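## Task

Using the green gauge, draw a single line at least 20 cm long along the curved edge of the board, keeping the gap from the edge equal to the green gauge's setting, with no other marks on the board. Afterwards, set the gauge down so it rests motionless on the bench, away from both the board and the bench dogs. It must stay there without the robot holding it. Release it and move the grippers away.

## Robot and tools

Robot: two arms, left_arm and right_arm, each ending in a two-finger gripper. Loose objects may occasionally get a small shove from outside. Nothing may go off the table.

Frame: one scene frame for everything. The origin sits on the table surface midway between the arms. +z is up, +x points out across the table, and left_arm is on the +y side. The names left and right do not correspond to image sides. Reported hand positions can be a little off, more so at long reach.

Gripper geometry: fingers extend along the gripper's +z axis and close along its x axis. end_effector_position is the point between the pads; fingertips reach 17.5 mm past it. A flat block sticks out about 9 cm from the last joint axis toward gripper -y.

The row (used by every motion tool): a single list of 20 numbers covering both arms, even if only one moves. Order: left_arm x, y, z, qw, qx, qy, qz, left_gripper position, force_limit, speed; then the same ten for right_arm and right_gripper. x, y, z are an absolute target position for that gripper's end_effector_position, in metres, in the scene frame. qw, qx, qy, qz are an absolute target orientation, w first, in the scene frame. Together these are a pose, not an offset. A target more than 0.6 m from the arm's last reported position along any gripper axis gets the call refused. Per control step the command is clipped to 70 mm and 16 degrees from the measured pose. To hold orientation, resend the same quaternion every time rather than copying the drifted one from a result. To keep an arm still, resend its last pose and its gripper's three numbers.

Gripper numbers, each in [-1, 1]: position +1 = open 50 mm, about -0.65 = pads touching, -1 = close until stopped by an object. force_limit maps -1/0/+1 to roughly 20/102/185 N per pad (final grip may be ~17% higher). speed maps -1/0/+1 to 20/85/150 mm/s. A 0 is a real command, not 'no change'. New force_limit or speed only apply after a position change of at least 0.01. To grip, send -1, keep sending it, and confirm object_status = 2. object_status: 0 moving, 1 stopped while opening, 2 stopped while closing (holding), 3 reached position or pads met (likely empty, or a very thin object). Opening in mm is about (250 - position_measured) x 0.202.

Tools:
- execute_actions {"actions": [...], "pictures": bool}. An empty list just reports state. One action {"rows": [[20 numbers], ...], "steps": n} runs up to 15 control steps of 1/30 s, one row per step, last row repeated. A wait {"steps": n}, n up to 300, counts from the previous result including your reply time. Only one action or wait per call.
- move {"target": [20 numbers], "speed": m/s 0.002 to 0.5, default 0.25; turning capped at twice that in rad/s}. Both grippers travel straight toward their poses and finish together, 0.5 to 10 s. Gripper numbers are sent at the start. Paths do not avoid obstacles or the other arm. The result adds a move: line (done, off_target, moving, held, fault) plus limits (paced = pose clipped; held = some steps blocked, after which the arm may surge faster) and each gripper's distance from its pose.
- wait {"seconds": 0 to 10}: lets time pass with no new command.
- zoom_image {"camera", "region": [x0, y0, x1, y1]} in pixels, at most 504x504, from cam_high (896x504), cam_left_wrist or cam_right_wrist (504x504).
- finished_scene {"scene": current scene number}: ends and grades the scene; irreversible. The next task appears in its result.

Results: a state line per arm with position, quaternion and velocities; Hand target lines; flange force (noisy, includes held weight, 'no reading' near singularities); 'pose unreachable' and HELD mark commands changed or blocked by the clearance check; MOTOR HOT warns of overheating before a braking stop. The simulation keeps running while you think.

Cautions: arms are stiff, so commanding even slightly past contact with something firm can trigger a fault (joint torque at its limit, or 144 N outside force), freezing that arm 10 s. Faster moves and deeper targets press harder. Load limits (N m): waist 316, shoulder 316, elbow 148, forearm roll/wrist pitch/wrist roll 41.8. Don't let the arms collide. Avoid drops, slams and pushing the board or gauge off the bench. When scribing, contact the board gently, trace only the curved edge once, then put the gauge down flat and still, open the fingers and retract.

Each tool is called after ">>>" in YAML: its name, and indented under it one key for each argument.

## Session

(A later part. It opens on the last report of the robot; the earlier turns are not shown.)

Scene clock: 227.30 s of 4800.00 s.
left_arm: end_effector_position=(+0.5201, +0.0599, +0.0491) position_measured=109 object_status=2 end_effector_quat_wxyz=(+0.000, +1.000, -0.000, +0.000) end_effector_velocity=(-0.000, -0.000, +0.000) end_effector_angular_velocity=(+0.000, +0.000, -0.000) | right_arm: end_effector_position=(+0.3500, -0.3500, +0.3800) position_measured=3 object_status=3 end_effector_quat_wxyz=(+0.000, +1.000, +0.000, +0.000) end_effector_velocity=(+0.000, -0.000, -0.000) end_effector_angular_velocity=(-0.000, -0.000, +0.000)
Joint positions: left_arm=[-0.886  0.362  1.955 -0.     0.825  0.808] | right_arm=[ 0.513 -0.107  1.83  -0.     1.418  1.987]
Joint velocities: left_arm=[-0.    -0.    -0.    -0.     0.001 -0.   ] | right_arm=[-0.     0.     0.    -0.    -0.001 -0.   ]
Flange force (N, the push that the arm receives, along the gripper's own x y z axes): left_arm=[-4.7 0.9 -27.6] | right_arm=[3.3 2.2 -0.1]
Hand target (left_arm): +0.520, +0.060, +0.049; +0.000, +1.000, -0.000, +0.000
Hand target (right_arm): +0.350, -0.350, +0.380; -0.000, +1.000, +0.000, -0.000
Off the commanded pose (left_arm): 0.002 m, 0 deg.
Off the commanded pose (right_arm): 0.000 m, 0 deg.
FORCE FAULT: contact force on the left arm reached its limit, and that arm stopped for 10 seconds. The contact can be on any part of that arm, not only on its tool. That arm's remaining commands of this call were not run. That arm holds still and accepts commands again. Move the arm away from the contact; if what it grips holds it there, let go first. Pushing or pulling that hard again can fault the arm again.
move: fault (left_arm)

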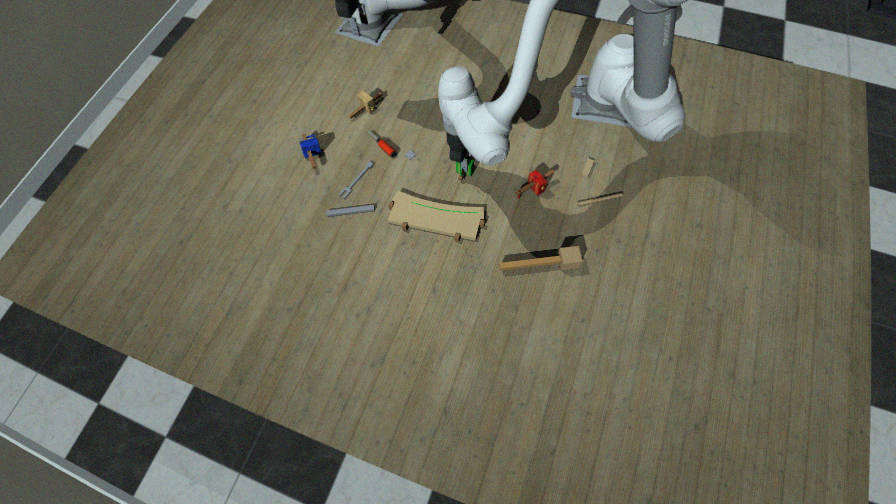

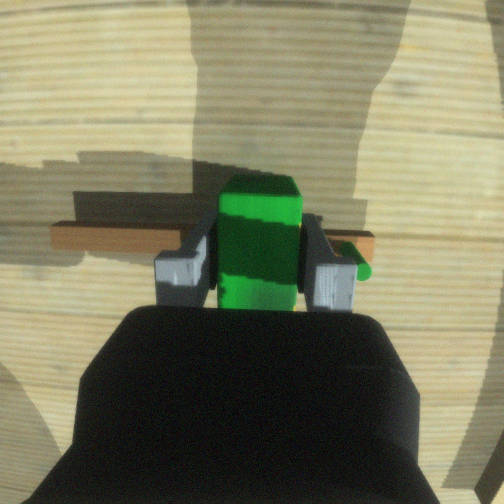

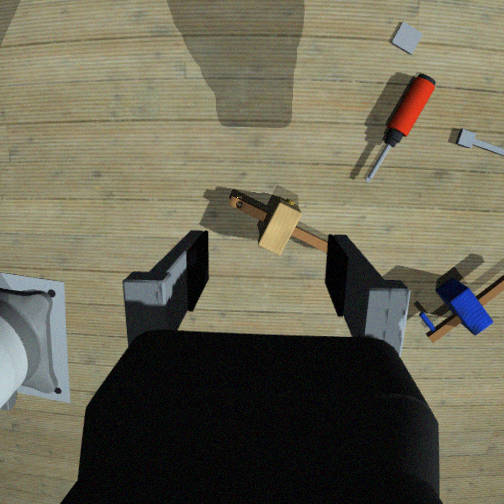

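My batching mistake. Release now.

>>> move:
  target: [0.52,0.06,0.0497,0,1,0,0,0.6,1,-0.5,0.35,-0.35,0.38,0,1,0,0,1,0,0]
  speed: 0.002

>>> move:
  target: [0.52,0.06,0.14,0,1,0,0,0.6,1,-0.5,0.35,-0.35,0.38,0,1,0,0,1,0,0]
  speed: 0.05

>>> move:
  target: [0.3,0.45,0.35,0,1,0,0,0.6,1,-0.5,0.35,-0.35,0.38,0,1,0,0,1,0,0]
  speed: 0.2

Scene clock: 229.27 s of 4800.00 s.
left_arm: end_effector_position=(+0.5200, +0.0600, +0.0497) position_measured=63 object_status=3 end_effector_quat_wxyz=(+0.000, +1.000, -0.000, -0.000) end_effector_velocity=(-0.001, -0.000, -0.001) end_effector_angular_velocity=(+0.001, +0.002, +0.000) | right_arm: end_effector_position=(+0.3500, -0.3500, +0.3800) position_measured=3 object_status=3 end_effector_quat_wxyz=(-0.000, +1.000, +0.000, +0.000) end_effector_velocity=(-0.001, -0.000, +0.000) end_effector_angular_velocity=(-0.001, +0.002, -0.001)
Joint positions: left_arm=[-0.886  0.361  1.954 -0.     0.826  0.808] | right_arm=[ 0.513 -0.107  1.83   0.     1.418  1.987]
Joint velocities: left_arm=[-0.001  0.     0.001 -0.001  0.001 -0.001] | right_arm=[ 0.    -0.001  0.     0.     0.002  0.001]
Flange force (N, the push that the arm receives, along the gripper's own x y z axes): left_arm=[1.8 2.4 -4.5] | right_arm=[4.0 2.0 0.2]
Hand target (left_arm): +0.520, +0.060, +0.050; -0.000, +1.000, +0.000, +0.000
Hand target (right_arm): +0.350, -0.350, +0.380; -0.000, +1.000, -0.000, -0.000
Off the commanded pose (left_arm): 0.000 m, 0 deg.
Off the commanded pose (right_arm): 0.000 m, 0 deg.
move: done

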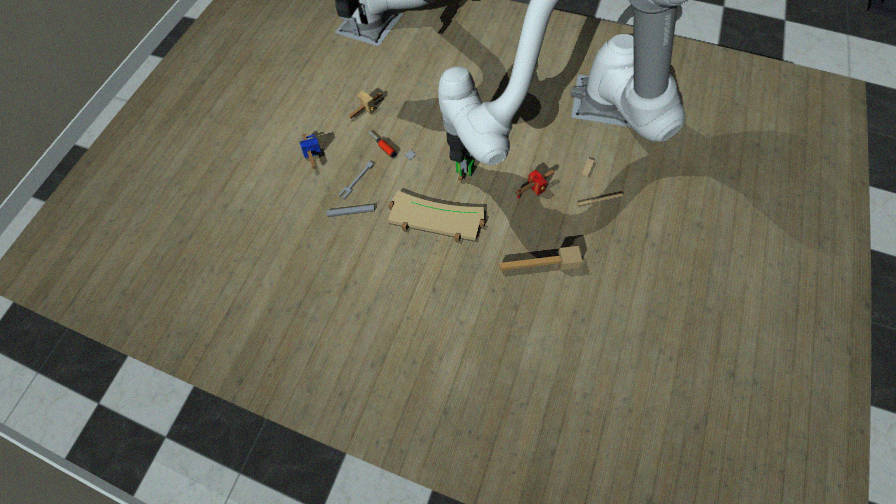

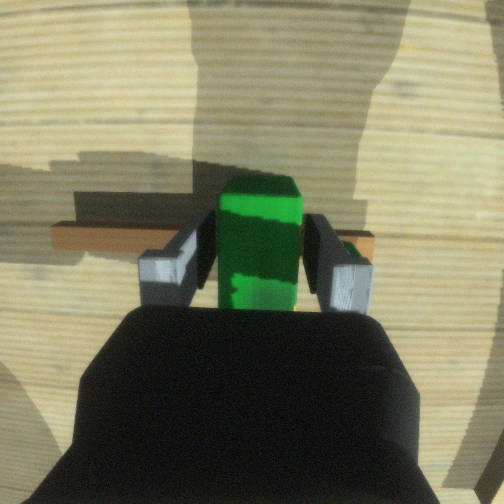

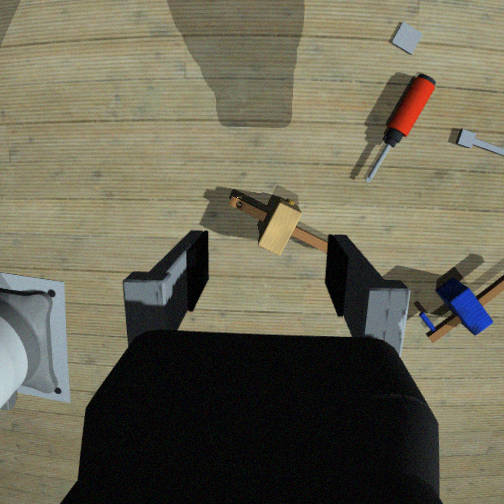

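Scene clock: 231.33 s of 4800.00 s.
left_arm: end_effector_position=(+0.5201, +0.0600, +0.1400) position_measured=63 object_status=3 end_effector_quat_wxyz=(-0.000, +1.000, +0.000, +0.000) end_effector_velocity=(+0.000, -0.001, -0.000) end_effector_angular_velocity=(-0.000, -0.001, +0.001) | right_arm: end_effector_position=(+0.3500, -0.3500, +0.3800) position_measured=3 object_status=3 end_effector_quat_wxyz=(-0.000, +1.000, -0.000, +0.000) end_effector_velocity=(-0.000, +0.000, +0.001) end_effector_angular_velocity=(+0.001, -0.001, +0.000)
Joint positions: left_arm=[-0.886  0.266  1.886  0.     0.99   0.808] | right_arm=[ 0.513 -0.107  1.83  -0.     1.418  1.987]
Joint velocities: left_arm=[-0.001  0.    -0.     0.001 -0.001 -0.002] | right_arm=[ 0.001 -0.002 -0.    -0.     0.     0.   ]
Flange force (N, the push that the arm receives, along the gripper's own x y z axes): left_arm=[0.2 0.9 -6.1] | right_arm=[2.4 3.2 -0.3]
Hand target (left_arm): +0.520, +0.060, +0.140; -0.000, +1.000, +0.000, +0.000
Hand target (right_arm): +0.350, -0.350, +0.380; +0.000, +1.000, +0.000, -0.000
Off the commanded pose (left_arm): 0.000 m, 0 deg.
Off the commanded pose (right_arm): 0.000 m, 0 deg.
move: done

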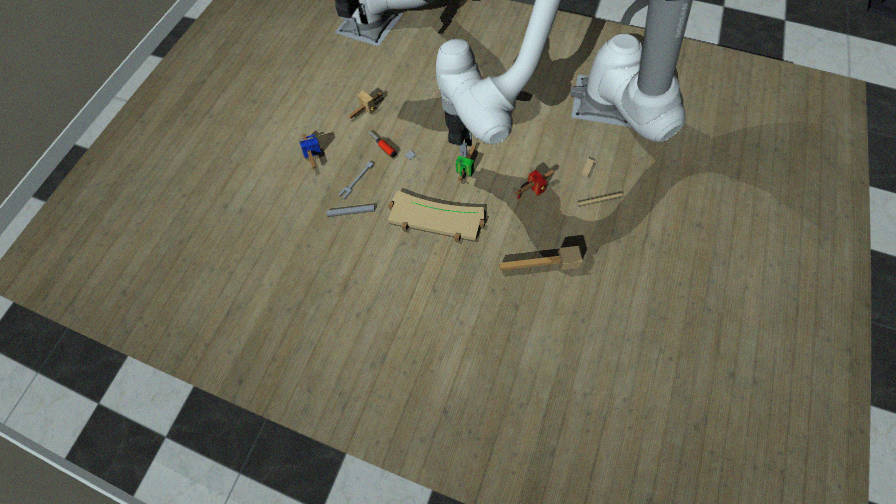

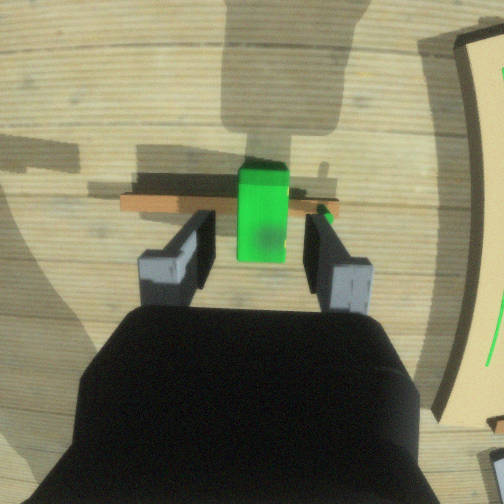

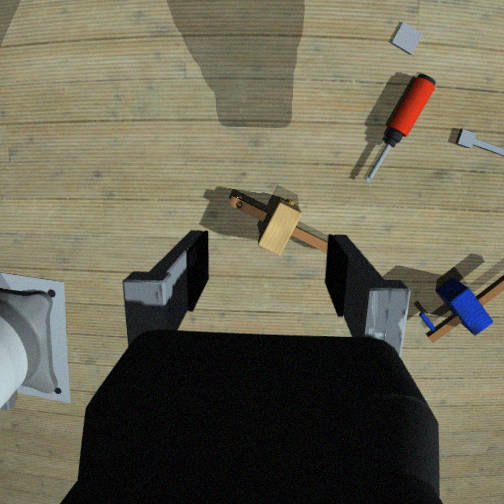

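Scene clock: 234.20 s of 4800.00 s.
left_arm: end_effector_position=(+0.2997, +0.4496, +0.3504) position_measured=63 object_status=3 end_effector_quat_wxyz=(+0.000, +1.000, +0.000, -0.000) end_effector_velocity=(-0.000, +0.000, +0.000) end_effector_angular_velocity=(-0.000, +0.002, +0.000) | right_arm: end_effector_position=(+0.3500, -0.3500, +0.3800) position_measured=3 object_status=3 end_effector_quat_wxyz=(+0.000, +1.000, +0.000, +0.000) end_effector_velocity=(+0.000, +0.000, +0.000) end_effector_angular_velocity=(+0.000, -0.001, -0.001)
Joint positions: left_arm=[-0.336 -0.505  2.149 -0.001  1.498  1.358] | right_arm=[ 0.513 -0.107  1.83  -0.     1.418  1.987]
Joint velocities: left_arm=[ 0.002  0.    -0.    -0.001  0.002  0.001] | right_arm=[-0.    -0.    -0.    -0.    -0.     0.001]
Flange force (N, the push that the arm receives, along the gripper's own x y z axes): left_arm=[3.8 -6.1 -5.8] | right_arm=[2.8 0.8 -0.3]
Hand target (left_arm): +0.300, +0.450, +0.350; +0.000, +1.000, +0.000, -0.000
Hand target (right_arm): +0.350, -0.350, +0.380; -0.000, +1.000, +0.000, -0.000
Off the commanded pose (left_arm): 0.001 m, 0 deg.
Off the commanded pose (right_arm): 0.000 m, 0 deg.
move: done

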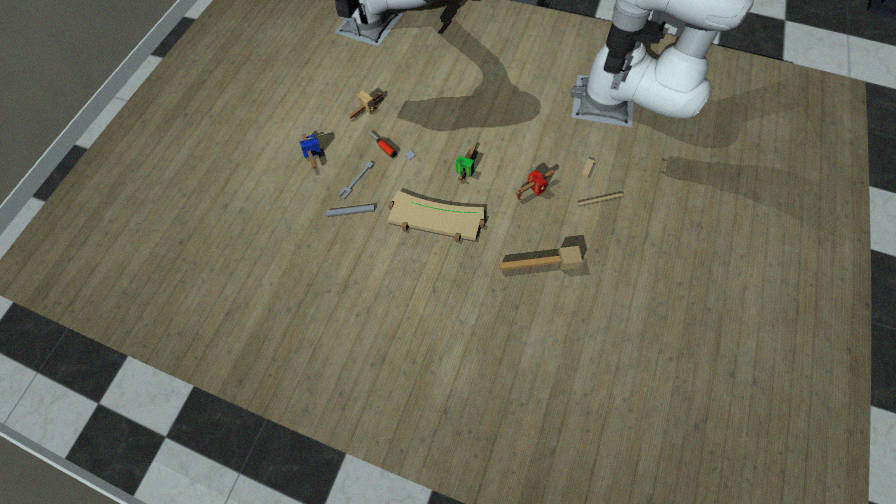

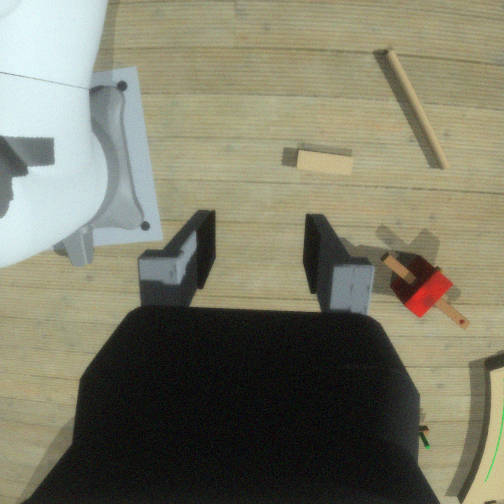

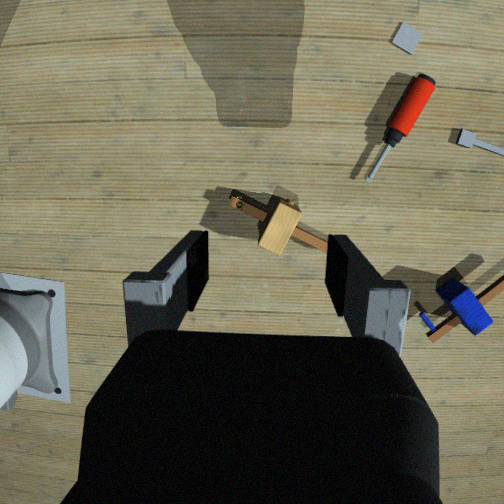

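>>> finished_scene:
  scene: 2

The scene is finished: the task was done.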